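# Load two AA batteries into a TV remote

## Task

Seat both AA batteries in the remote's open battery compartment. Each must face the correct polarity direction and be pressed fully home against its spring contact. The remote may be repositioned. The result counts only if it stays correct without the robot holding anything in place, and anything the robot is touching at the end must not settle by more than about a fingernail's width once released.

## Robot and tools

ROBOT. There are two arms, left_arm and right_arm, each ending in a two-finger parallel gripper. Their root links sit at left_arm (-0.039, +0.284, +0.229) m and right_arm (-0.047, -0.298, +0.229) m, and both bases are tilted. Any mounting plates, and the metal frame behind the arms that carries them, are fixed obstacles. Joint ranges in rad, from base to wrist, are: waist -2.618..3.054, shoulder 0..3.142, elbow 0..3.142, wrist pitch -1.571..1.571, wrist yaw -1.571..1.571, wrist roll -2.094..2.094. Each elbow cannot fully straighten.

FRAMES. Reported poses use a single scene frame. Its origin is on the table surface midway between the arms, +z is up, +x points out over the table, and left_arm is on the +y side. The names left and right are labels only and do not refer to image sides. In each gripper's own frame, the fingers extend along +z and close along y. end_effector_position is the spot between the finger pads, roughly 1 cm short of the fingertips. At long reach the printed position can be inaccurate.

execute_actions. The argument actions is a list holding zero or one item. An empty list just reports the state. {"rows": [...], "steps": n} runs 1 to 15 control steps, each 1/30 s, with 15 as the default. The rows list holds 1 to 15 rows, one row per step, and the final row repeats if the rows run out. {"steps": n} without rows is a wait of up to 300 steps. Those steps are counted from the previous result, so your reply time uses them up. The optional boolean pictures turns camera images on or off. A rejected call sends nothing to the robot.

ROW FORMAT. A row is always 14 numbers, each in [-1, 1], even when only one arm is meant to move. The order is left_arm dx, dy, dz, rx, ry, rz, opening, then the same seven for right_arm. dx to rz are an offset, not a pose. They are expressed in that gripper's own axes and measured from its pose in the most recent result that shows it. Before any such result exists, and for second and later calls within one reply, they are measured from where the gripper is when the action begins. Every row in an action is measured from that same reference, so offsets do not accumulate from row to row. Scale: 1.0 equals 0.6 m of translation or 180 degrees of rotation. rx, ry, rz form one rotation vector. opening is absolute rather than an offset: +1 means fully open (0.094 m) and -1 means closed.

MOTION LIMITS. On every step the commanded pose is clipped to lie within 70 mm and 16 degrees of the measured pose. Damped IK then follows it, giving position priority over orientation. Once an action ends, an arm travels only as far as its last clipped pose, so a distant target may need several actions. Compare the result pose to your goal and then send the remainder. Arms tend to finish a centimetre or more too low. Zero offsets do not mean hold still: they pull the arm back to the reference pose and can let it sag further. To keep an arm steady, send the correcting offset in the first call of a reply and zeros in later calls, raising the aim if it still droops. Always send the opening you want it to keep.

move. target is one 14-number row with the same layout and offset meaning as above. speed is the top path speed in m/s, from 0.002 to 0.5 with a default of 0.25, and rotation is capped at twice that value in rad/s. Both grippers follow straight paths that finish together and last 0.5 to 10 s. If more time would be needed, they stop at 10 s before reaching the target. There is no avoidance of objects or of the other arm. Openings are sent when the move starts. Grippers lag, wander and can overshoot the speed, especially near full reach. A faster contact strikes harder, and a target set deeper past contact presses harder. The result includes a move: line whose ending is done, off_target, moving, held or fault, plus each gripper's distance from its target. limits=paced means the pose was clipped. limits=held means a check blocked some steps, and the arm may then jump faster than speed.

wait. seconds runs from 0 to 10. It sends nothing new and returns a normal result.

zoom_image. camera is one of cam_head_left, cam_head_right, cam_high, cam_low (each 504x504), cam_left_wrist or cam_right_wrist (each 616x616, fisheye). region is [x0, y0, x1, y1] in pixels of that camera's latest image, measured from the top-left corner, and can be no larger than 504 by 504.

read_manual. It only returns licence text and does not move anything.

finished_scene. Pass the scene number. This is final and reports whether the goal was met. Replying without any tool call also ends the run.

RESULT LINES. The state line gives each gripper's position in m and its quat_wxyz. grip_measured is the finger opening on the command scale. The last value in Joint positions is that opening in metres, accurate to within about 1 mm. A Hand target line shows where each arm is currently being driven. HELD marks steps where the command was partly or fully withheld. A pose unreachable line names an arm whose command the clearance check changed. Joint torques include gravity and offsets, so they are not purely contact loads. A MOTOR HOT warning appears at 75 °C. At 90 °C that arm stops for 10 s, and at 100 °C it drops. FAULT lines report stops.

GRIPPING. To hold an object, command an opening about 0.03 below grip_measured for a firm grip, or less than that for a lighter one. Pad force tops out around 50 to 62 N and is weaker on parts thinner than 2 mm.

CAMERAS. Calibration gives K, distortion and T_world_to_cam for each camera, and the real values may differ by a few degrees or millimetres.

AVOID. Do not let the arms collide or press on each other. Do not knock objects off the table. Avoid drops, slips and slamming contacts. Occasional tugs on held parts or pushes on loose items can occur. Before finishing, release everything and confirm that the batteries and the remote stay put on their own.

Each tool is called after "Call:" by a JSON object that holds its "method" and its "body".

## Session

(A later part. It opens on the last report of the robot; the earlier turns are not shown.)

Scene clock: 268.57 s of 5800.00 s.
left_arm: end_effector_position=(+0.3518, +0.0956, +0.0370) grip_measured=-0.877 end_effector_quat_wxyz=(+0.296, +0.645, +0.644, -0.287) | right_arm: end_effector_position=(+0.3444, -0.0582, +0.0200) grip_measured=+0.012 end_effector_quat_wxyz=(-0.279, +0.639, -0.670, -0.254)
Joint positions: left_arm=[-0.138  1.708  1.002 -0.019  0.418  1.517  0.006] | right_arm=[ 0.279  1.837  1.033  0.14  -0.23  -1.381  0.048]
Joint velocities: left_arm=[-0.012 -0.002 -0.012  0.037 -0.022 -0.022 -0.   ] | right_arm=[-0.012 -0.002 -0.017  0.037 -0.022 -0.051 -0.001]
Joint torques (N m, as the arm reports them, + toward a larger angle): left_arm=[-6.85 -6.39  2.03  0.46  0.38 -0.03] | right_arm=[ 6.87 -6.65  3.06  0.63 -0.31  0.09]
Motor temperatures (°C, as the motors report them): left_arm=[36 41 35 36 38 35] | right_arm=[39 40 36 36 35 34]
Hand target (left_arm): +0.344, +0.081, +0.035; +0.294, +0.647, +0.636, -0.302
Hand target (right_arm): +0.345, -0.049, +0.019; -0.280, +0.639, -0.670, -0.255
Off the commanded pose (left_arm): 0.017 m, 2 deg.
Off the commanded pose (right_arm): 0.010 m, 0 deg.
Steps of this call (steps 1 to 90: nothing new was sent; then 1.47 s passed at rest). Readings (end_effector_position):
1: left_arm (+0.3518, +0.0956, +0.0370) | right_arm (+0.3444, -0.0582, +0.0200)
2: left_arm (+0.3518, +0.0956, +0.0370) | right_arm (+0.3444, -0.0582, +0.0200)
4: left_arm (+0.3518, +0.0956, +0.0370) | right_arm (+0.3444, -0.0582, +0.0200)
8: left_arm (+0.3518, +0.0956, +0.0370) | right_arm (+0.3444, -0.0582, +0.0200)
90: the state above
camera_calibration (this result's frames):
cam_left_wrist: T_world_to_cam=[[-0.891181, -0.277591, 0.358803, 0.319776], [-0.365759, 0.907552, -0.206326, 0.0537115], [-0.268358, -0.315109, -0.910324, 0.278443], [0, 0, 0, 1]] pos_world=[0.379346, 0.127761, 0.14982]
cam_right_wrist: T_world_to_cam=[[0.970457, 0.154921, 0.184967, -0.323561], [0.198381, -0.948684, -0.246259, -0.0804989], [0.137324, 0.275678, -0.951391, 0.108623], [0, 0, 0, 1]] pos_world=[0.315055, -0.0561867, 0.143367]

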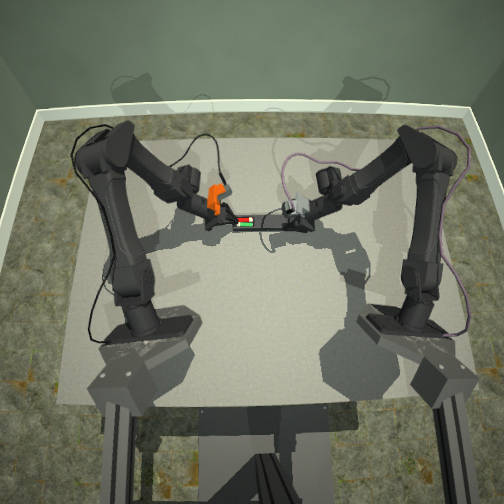

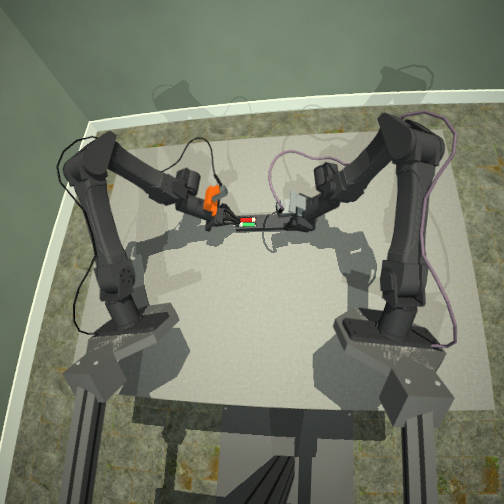

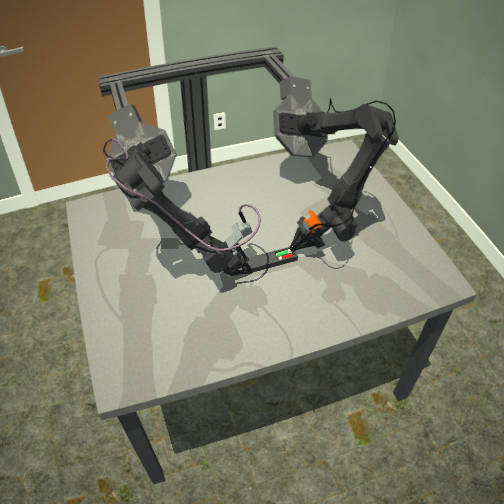

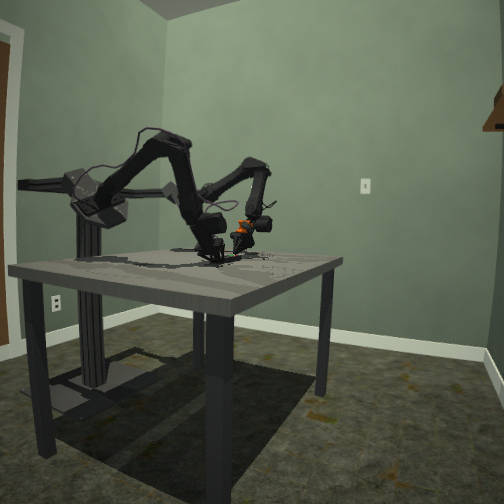

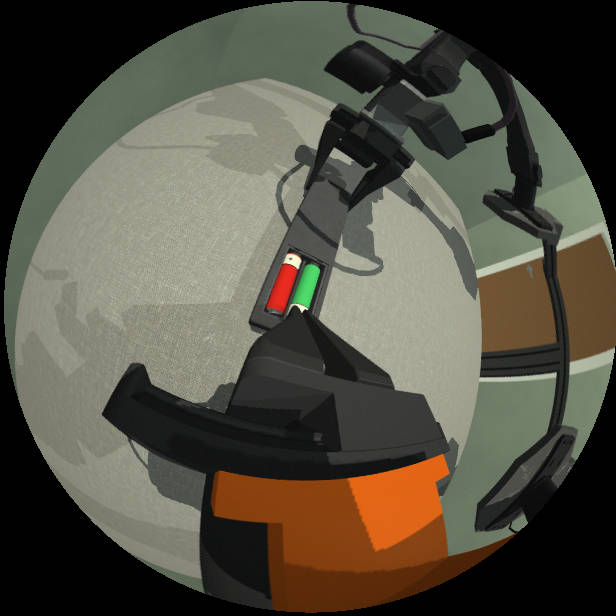

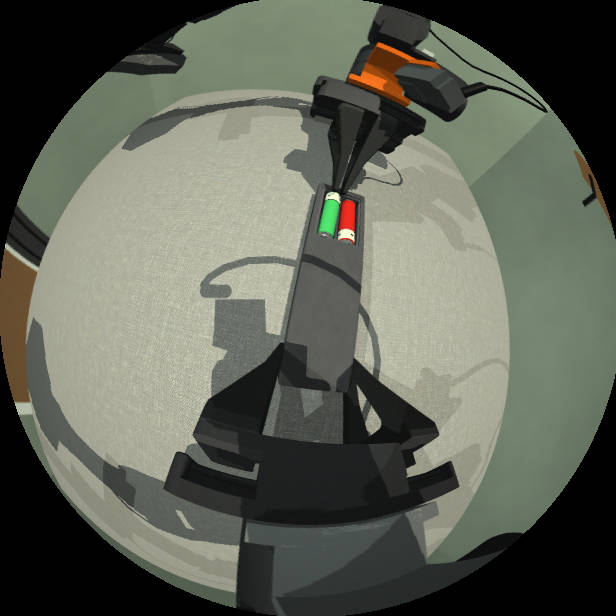

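Call:
{"method": "execute_actions", "body": {"actions": [{"rows":[[-0.018,-0.013,0.02,0,0.01,0,-1,-0.010,0,0.013,0,0,0,-0.05],[-0.022,-0.014,0.018,0,0.02,0,-1,-0.010,0,0.013,0,0,0,-0.05],[-0.026,-0.015,0.016,0,0.03,0,-1,-0.010,0,0.013,0,0,0,-0.05],[-0.030,-0.016,0.014,0,0.04,0,-1,-0.010,0,0.013,0,0,0,-0.05]],"steps":15}]}}

Call:
{"method": "zoom_image", "body": {"camera": "cam_right_wrist", "region": [290, 160, 390, 260]}}

Scene clock: 272.63 s of 5800.00 s.
left_arm: end_effector_position=(+0.3552, +0.0755, +0.0465) grip_measured=-0.976 end_effector_quat_wxyz=(+0.267, +0.660, +0.658, -0.244) | right_arm: end_effector_position=(+0.3434, -0.0548, +0.0201) grip_measured=+0.012 end_effector_quat_wxyz=(-0.281, +0.638, -0.670, -0.255)
Joint positions: left_arm=[-0.26   1.69   1.002 -0.005  0.215  1.441  0.001] | right_arm=[ 0.286  1.843  1.033  0.149 -0.228 -1.376  0.048]
Joint velocities: left_arm=[-0.007 -0.002 -0.017 -0.007 -0.168 -0.037 -0.   ] | right_arm=[-0.017 -0.012  0.012 -0.007 -0.066 -0.007  0.001]
Joint torques (N m, as the arm reports them, + toward a larger angle): left_arm=[-5.49 -9.63 -0.62  0.61  0.32 -0.03] | right_arm=[ 6.42 -7.14  3.11  0.54 -0.3   0.08]
Motor temperatures (°C, as the motors report them): left_arm=[36 40 35 36 38 35] | right_arm=[39 40 36 36 35 34]
Hand target (left_arm): +0.343, +0.077, +0.045; +0.255, +0.661, +0.661, -0.248
Hand target (right_arm): +0.345, -0.049, +0.019; -0.280, +0.639, -0.670, -0.254
Off the commanded pose (left_arm): 0.013 m, 1 deg.
Off the commanded pose (right_arm): 0.007 m, 0 deg.
Steps of this call (steps 1 to 90: nothing new was sent; then 0.57 s passed at rest; steps 91 to 105: all 15 steps of this action). Readings (end_effector_position):
91: left_arm (+0.3519, +0.0949, +0.0370) | right_arm (+0.3444, -0.0583, +0.0200)
92: left_arm (+0.3525, +0.0938, +0.0371) | right_arm (+0.3444, -0.0583, +0.0200)
94: left_arm (+0.3545, +0.0883, +0.0399) | right_arm (+0.3445, -0.0581, +0.0201)
98: left_arm (+0.3543, +0.0714, +0.0511) | right_arm (+0.3435, -0.0553, +0.0200)
105: the state above
camera_calibration (this result's frames):
cam_left_wrist: T_world_to_cam=[[-0.894955, -0.320909, 0.309956, 0.320691], [-0.36966, 0.922343, -0.112406, 0.0710236], [-0.249813, -0.215177, -0.944083, 0.269144], [0, 0, 0, 1]] pos_world=[0.380494, 0.0953182, 0.162677]
cam_right_wrist: T_world_to_cam=[[0.970414, 0.154144, 0.185839, -0.323185], [0.198356, -0.947813, -0.249612, -0.0769485], [0.137664, 0.279089, -0.950346, 0.107966], [0, 0, 0, 1]] pos_world=[0.314023, -0.0532477, 0.143458]

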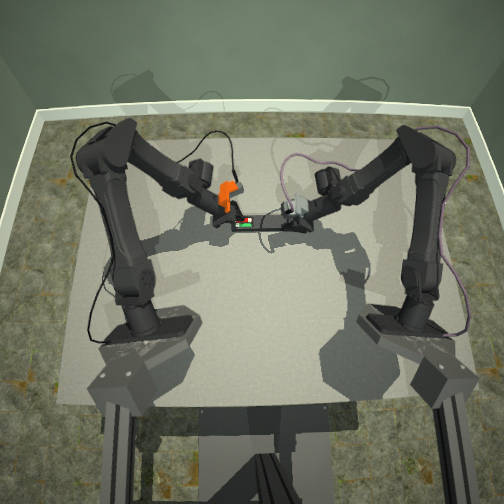

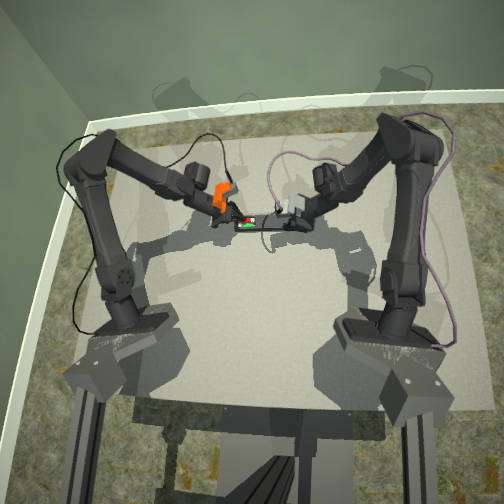

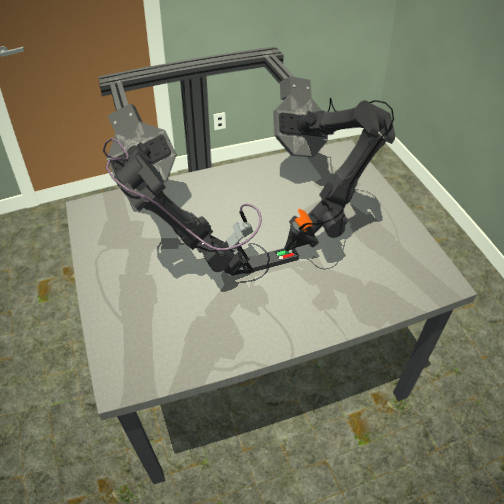

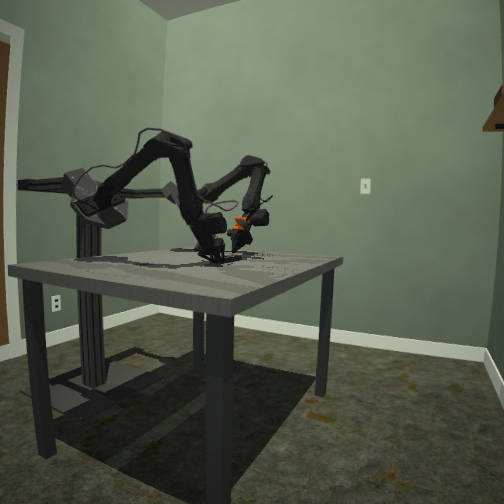

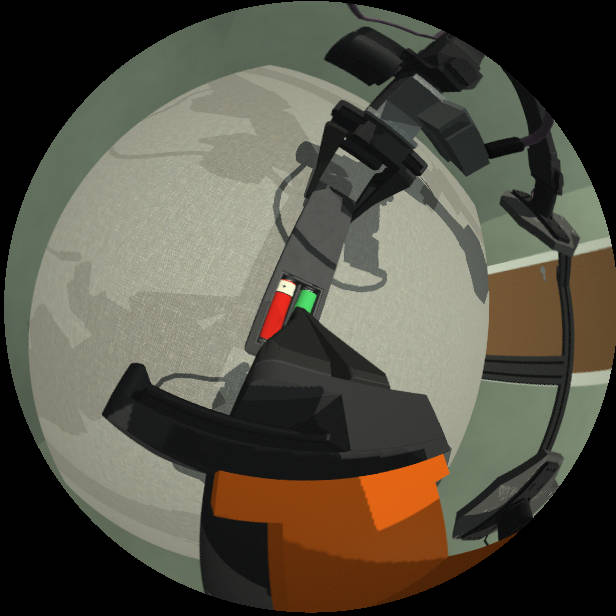

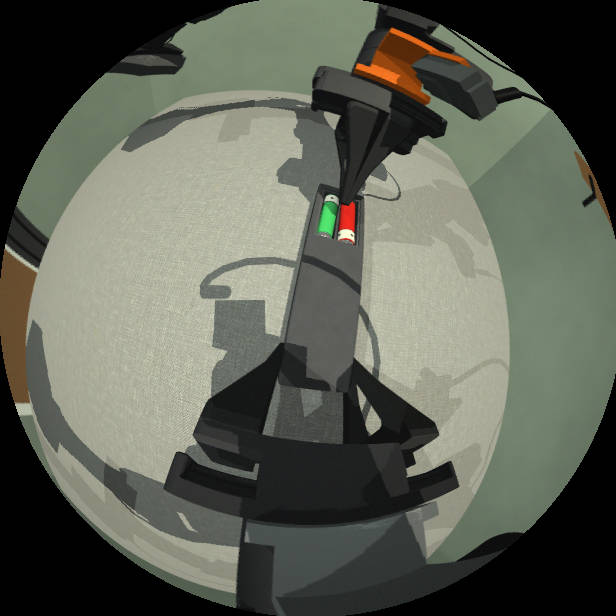

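Region (290, 160, 390, 260) of cam_right_wrist's 616x616 image, scaled by 5.040, with more detail than that image has.

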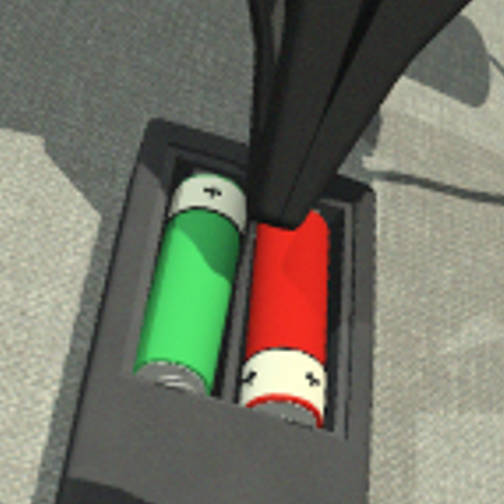

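Call:
{"method": "move", "body": {"target": [0.028,0,0.028,0,0,0,-0.78,0,0,0,0,0,0,-0.05], "speed": 0.015}}

Call:
{"method": "zoom_image", "body": {"camera": "cam_right_wrist", "region": [290, 160, 390, 260]}}

Scene clock: 276.77 s of 5800.00 s.
left_arm: end_effector_position=(+0.3540, +0.0734, +0.0372) grip_measured=-0.783 end_effector_quat_wxyz=(+0.279, +0.656, +0.654, -0.254) | right_arm: end_effector_position=(+0.3434, -0.0548, +0.0201) grip_measured=+0.012 end_effector_quat_wxyz=(-0.281, +0.638, -0.670, -0.255)
Joint positions: left_arm=[-0.236  1.727  1.002  0.037  0.266  1.455  0.01 ] | right_arm=[ 0.286  1.843  1.033  0.149 -0.228 -1.376  0.048]
Joint velocities: left_arm=[-0.002  0.012 -0.017  0.022 -0.022  0.007 -0.001] | right_arm=[-0.017 -0.017 -0.012 -0.051  0.037  0.007  0.001]
Joint torques (N m, as the arm reports them, + toward a larger angle): left_arm=[-3.79 -5.93  2.98  0.57  0.08  0.14] | right_arm=[ 5.15 -8.61  1.94  0.52 -0.45 -0.01]
Motor temperatures (°C, as the motors report them): left_arm=[36 41 35 36 38 35] | right_arm=[39 40 36 36 35 34]
Hand target (left_arm): +0.355, +0.077, +0.023; +0.267, +0.661, +0.658, -0.244
Hand target (right_arm): +0.343, -0.055, +0.020; -0.281, +0.638, -0.670, -0.255
Off the commanded pose (left_arm): 0.015 m, 2 deg.
Off the commanded pose (right_arm): 0.000 m, 0 deg.
move: off_target (left_arm)
camera_calibration (this result's frames):
cam_left_wrist: T_world_to_cam=[[-0.895753, -0.311959, 0.316716, 0.321235], [-0.370709, 0.917383, -0.144857, 0.073446], [-0.245361, -0.247166, -0.937394, 0.260085], [0, 0, 0, 1]] pos_world=[0.378789, 0.097118, 0.152701]
cam_right_wrist: T_world_to_cam=[[0.970414, 0.154144, 0.185839, -0.323185], [0.198356, -0.947813, -0.249612, -0.0769485], [0.137664, 0.279089, -0.950346, 0.107966], [0, 0, 0, 1]] pos_world=[0.314023, -0.0532477, 0.143458]

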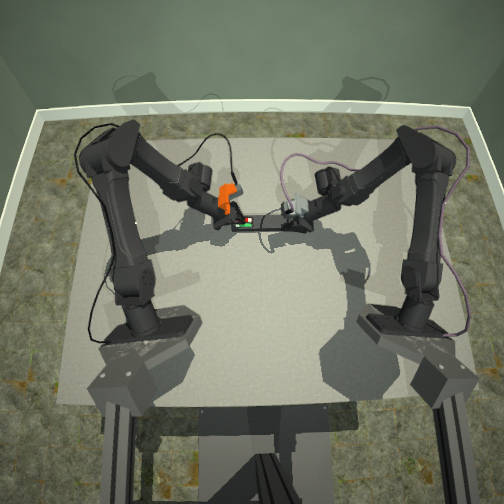

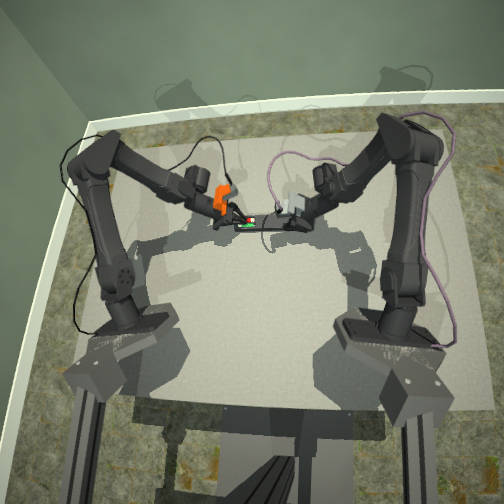

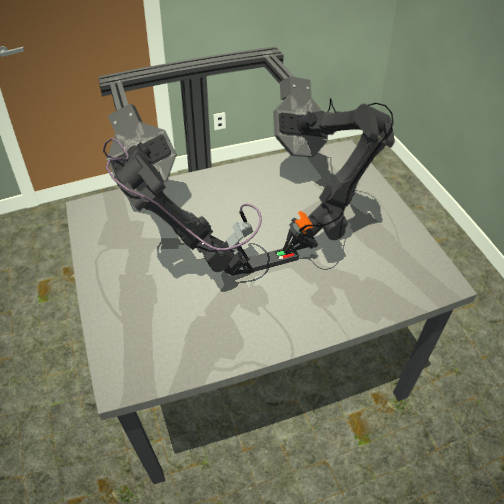

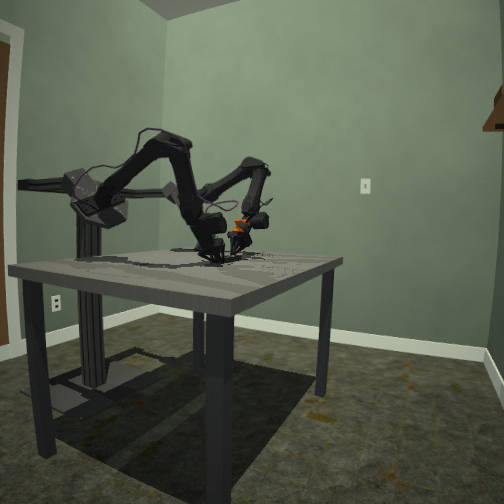

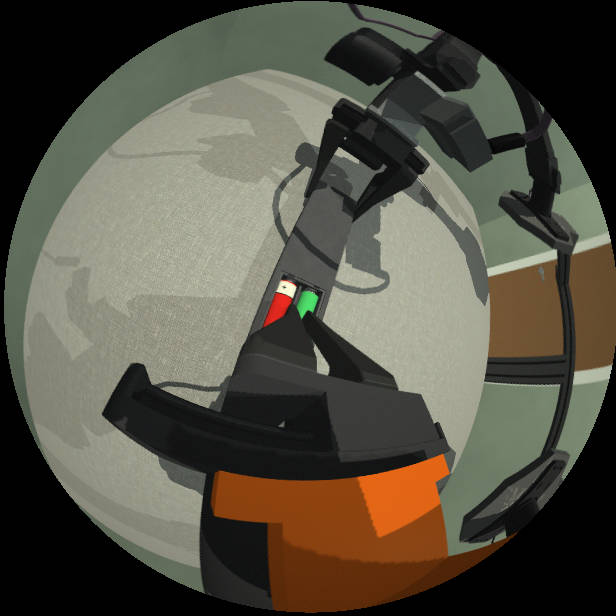

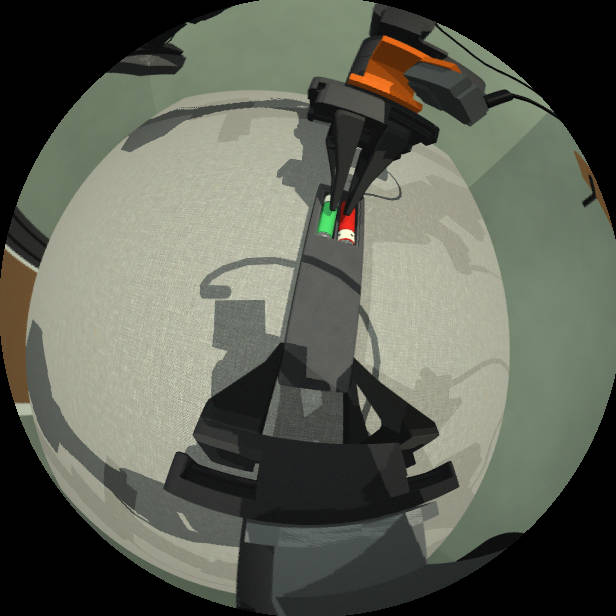

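Region (290, 160, 390, 260) of cam_right_wrist's 616x616 image, scaled by 5.040, with more detail than that image has.

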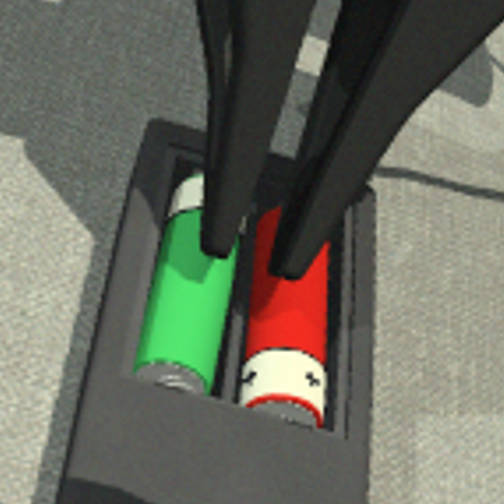

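Call:
{"method": "execute_actions", "body": {"actions": [{"rows":[[0.024,0,0.018,0,0.01,0,-0.76,0,0,0,0,0,0,-0.05],[0.027,0,0.022,0,0.015,0,-0.76,0,0,0,0,0,0,-0.05],[0.030,0,0.026,0,0.02,0,-0.76,0,0,0,0,0,0,-0.05],[0.033,0,0.030,0,0.025,0,-0.76,0,0,0,0,0,0,-0.05],[0.035,0,0.033,0,0.03,0,-0.76,0,0,0,0,0,0,-0.05]],"steps":15}]}}

Call:
{"method": "zoom_image", "body": {"camera": "cam_right_wrist", "region": [290, 160, 390, 260]}}

Scene clock: 279.50 s of 5800.00 s.
left_arm: end_effector_position=(+0.3545, +0.0679, +0.0362) grip_measured=-0.763 end_effector_quat_wxyz=(+0.287, +0.655, +0.651, -0.254) | right_arm: end_effector_position=(+0.3434, -0.0548, +0.0201) grip_measured=+0.012 end_effector_quat_wxyz=(-0.281, +0.638, -0.670, -0.255)
Joint positions: left_arm=[-0.243  1.742  1.002  0.063  0.272  1.456  0.011] | right_arm=[ 0.286  1.843  1.033  0.149 -0.228 -1.376  0.048]
Joint velocities: left_arm=[-0.017  0.002 -0.012  0.066  0.081 -0.051 -0.   ] | right_arm=[ 0.002 -0.002  0.007  0.007  0.022  0.007 -0.001]
Joint torques (N m, as the arm reports them, + toward a larger angle): left_arm=[-4.5  -4.47  3.42  0.62 -0.57  0.02] | right_arm=[ 5.14 -8.63  1.94  0.53 -0.45 -0.02]
Motor temperatures (°C, as the motors report them): left_arm=[36 40 36 36 38 35] | right_arm=[39 40 36 36 35 34]
Hand target (left_arm): +0.353, +0.076, +0.010; +0.249, +0.667, +0.666, -0.224
Hand target (right_arm): +0.343, -0.055, +0.020; -0.281, +0.638, -0.670, -0.255
Off the commanded pose (left_arm): 0.029 m, 6 deg.
Off the commanded pose (right_arm): 0.000 m, 0 deg.
Steps of this call (steps 1 to 67: nothing new was sent; steps 68 to 82: all 15 steps of this action). Readings (end_effector_position):
68: left_arm (+0.3542, +0.0732, +0.0369) | right_arm (+0.3434, -0.0548, +0.0201)
69: left_arm (+0.3543, +0.0727, +0.0366) | right_arm (+0.3434, -0.0548, +0.0201)
71: left_arm (+0.3543, +0.0719, +0.0360) | right_arm (+0.3434, -0.0548, +0.0201)
75: left_arm (+0.3544, +0.0689, +0.0362) | right_arm (+0.3434, -0.0548, +0.0201)
82: the state above
camera_calibration (this result's frames):
cam_left_wrist: T_world_to_cam=[[-0.899464, -0.307758, 0.310239, 0.321498], [-0.368613, 0.915643, -0.160384, 0.0785013], [-0.234709, -0.258618, -0.937032, 0.254911], [0, 0, 0, 1]] pos_world=[0.377943, 0.0929891, 0.151708]
cam_right_wrist: T_world_to_cam=[[0.970414, 0.154144, 0.185839, -0.323185], [0.198356, -0.947813, -0.249612, -0.0769485], [0.137664, 0.279089, -0.950346, 0.107966], [0, 0, 0, 1]] pos_world=[0.314023, -0.0532477, 0.143458]

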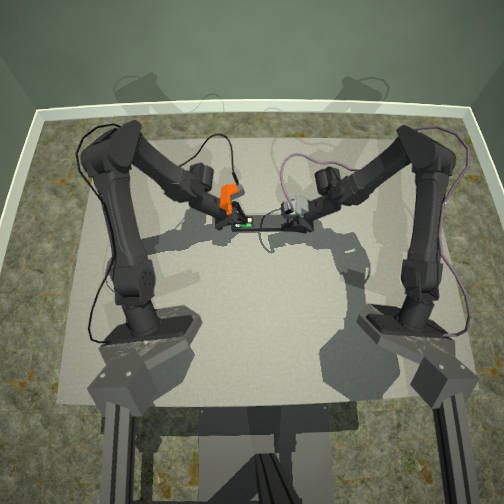

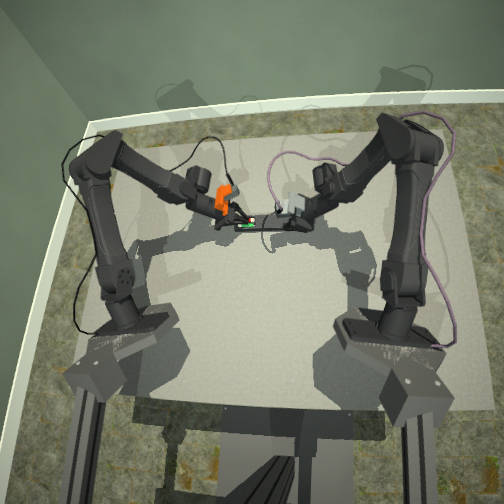

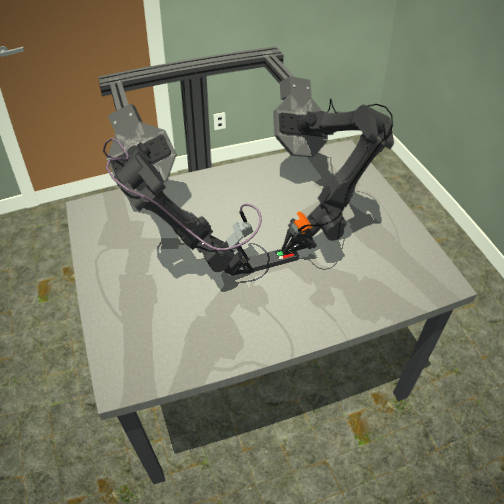

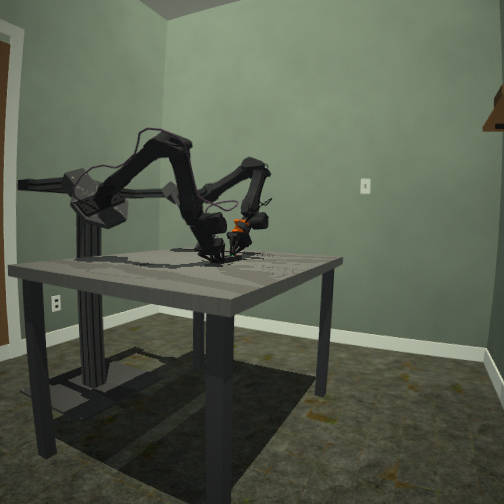

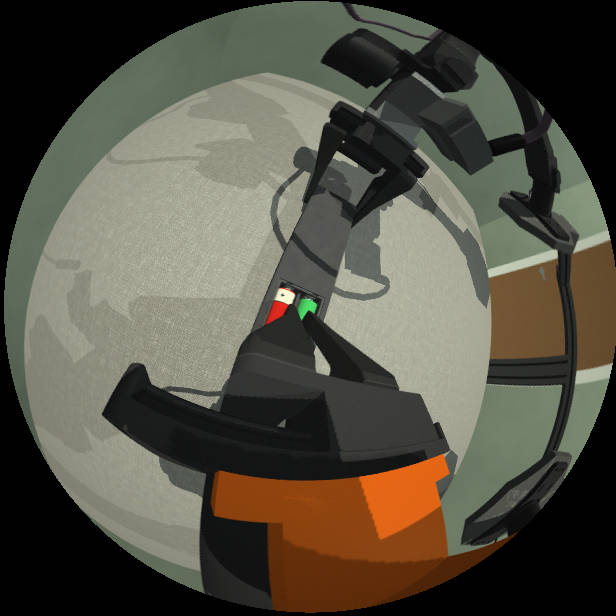

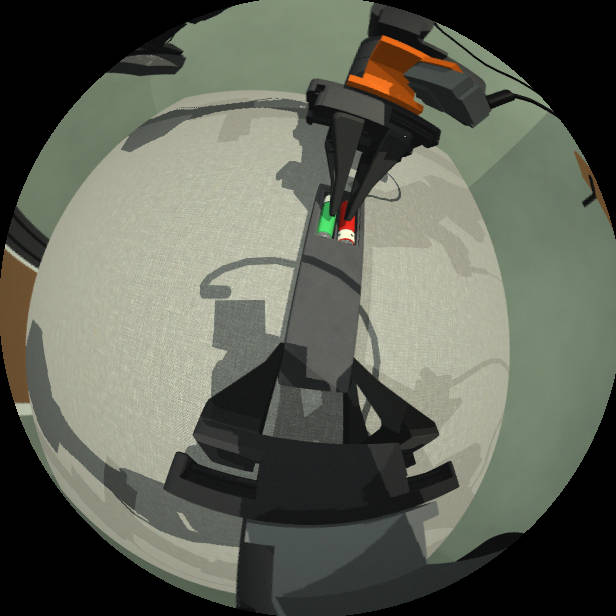

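Region (290, 160, 390, 260) of cam_right_wrist's 616x616 image, scaled by 5.040, with more detail than that image has.

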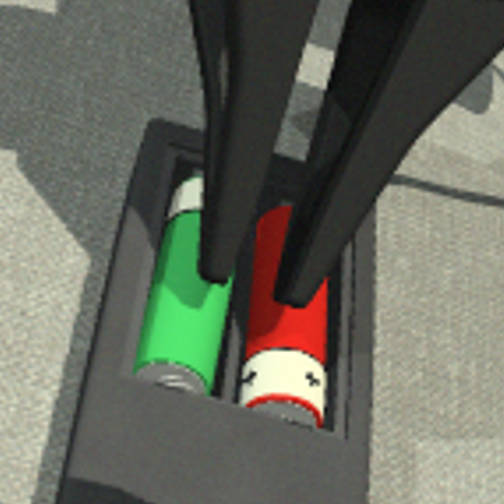

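Call:
{"method": "execute_actions", "body": {"actions": [{"rows":[[0.038,0,0.023,0,0.03,0,-0.76,0,0,0,0,0,0,-0.05],[0.036,0,0.025,0,0.03,0,-0.76,0,0,0,0,0,0,-0.05],[0.034,0,0.027,0,0.03,0,-0.76,0,0,0,0,0,0,-0.05],[0.032,0,0.029,0,0.03,0,-0.76,0,0,0,0,0,0,-0.05],[0.030,0,0.031,0,0.03,0,-0.76,0,0,0,0,0,0,-0.05],[0.028,0,0.033,0,0.03,0,-0.76,0,0,0,0,0,0,-0.05],[0.026,0,0.035,0,0.03,0,-0.76,0,0,0,0,0,0,-0.05],[0.024,0,0.037,0,0.03,0,-0.76,0,0,0,0,0,0,-0.05],[0.022,0,0.039,0,0.03,0,-0.76,0,0,0,0,0,0,-0.05]],"steps":15}]}}

Call:
{"method": "zoom_image", "body": {"camera": "cam_right_wrist", "region": [290, 160, 390, 260]}}

Scene clock: 283.83 s of 5800.00 s.
left_arm: end_effector_position=(+0.3566, +0.0533, +0.0366) grip_measured=-0.763 end_effector_quat_wxyz=(+0.295, +0.659, +0.644, -0.252) | right_arm: end_effector_position=(+0.3434, -0.0548, +0.0201) grip_measured=+0.012 end_effector_quat_wxyz=(-0.281, +0.638, -0.670, -0.255)
Joint positions: left_arm=[-0.274  1.772  1.02   0.091  0.256  1.451  0.011] | right_arm=[ 0.286  1.843  1.033  0.149 -0.228 -1.376  0.048]
Joint velocities: left_arm=[-0.007 -0.002  0.007  0.037 -0.022  0.007  0.001] | right_arm=[-0.002  0.012  0.002  0.051 -0.022 -0.037 -0.001]
Joint torques (N m, as the arm reports them, + toward a larger angle): left_arm=[-4.76 -5.04  2.96  0.65 -0.53 -0.07] | right_arm=[ 5.17 -8.61  1.94  0.52 -0.45  0.  ]
Motor temperatures (°C, as the motors report them): left_arm=[36 40 36 36 38 35] | right_arm=[39 40 35 36 35 34]
Hand target (left_arm): +0.354, +0.062, +0.012; +0.257, +0.667, +0.663, -0.224
Hand target (right_arm): +0.343, -0.055, +0.020; -0.281, +0.638, -0.670, -0.255
Off the commanded pose (left_arm): 0.027 m, 6 deg.
Off the commanded pose (right_arm): 0.000 m, 0 deg.
Steps of this call (steps 1 to 90: nothing new was sent; then 0.83 s passed at rest; steps 91 to 105: all 15 steps of this action). Readings (end_effector_position):
91: left_arm (+0.3546, +0.0679, +0.0362) | right_arm (+0.3434, -0.0548, +0.0201)
92: left_arm (+0.3546, +0.0679, +0.0362) | right_arm (+0.3434, -0.0548, +0.0201)
94: left_arm (+0.3547, +0.0671, +0.0363) | right_arm (+0.3434, -0.0548, +0.0201)
98: left_arm (+0.3563, +0.0601, +0.0366) | right_arm (+0.3434, -0.0548, +0.0201)
105: the state above
camera_calibration (this result's frames):
cam_left_wrist: T_world_to_cam=[[-0.907456, -0.298086, 0.296087, 0.321704], [-0.358503, 0.916842, -0.175719, 0.0895784], [-0.219086, -0.265605, -0.938858, 0.246867], [0, 0, 0, 1]] pos_world=[0.378131, 0.0793353, 0.152261]
cam_right_wrist: T_world_to_cam=[[0.970414, 0.154144, 0.185839, -0.323185], [0.198356, -0.947813, -0.249612, -0.0769485], [0.137664, 0.279089, -0.950346, 0.107966], [0, 0, 0, 1]] pos_world=[0.314023, -0.0532477, 0.143458]

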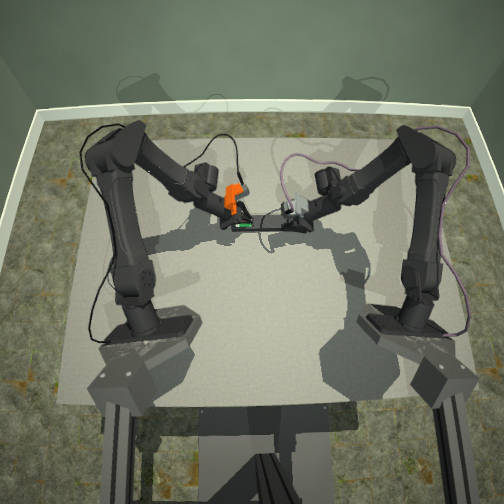

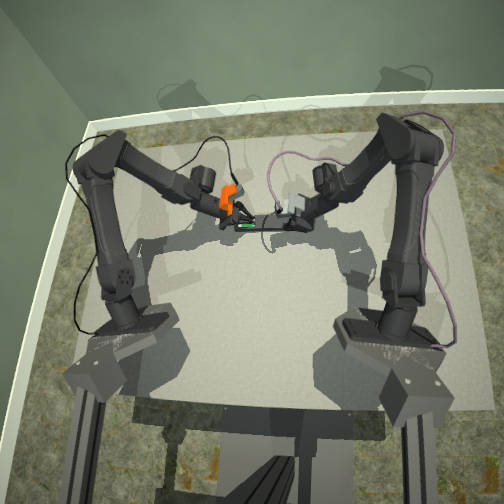

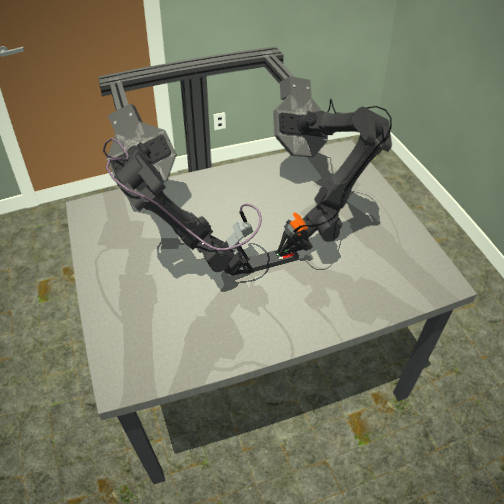

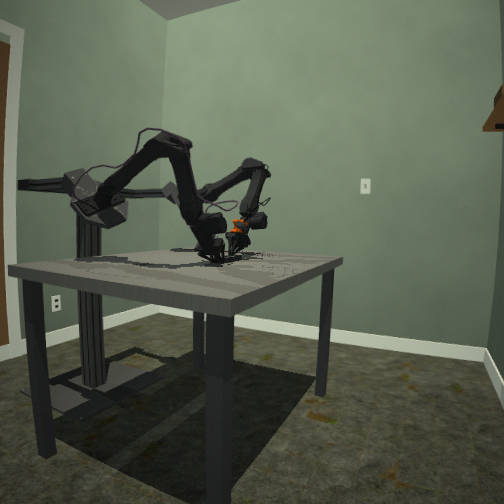

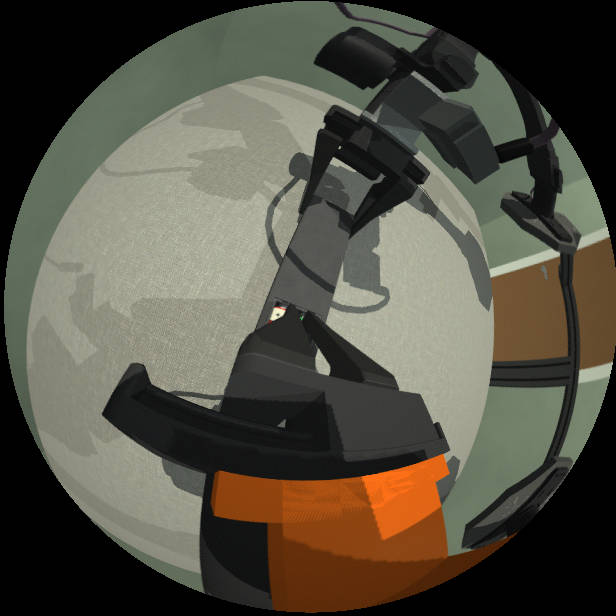

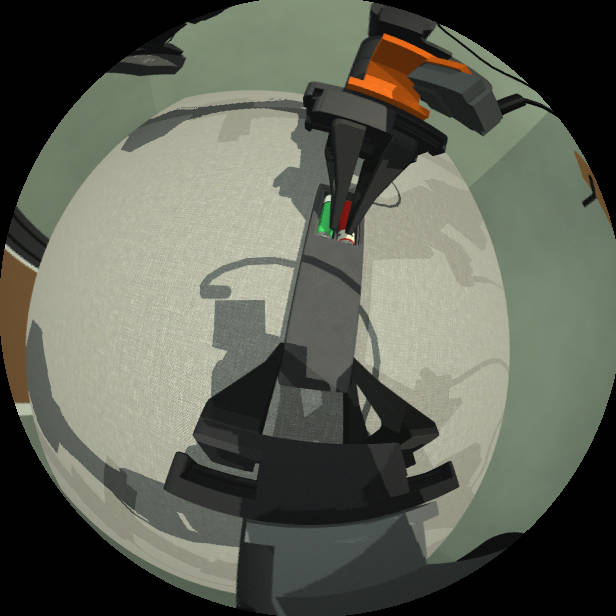

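Region (290, 160, 390, 260) of cam_right_wrist's 616x616 image, scaled by 5.040, with more detail than that image has.

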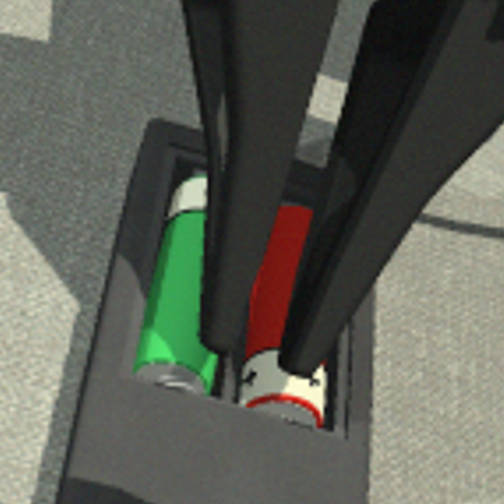

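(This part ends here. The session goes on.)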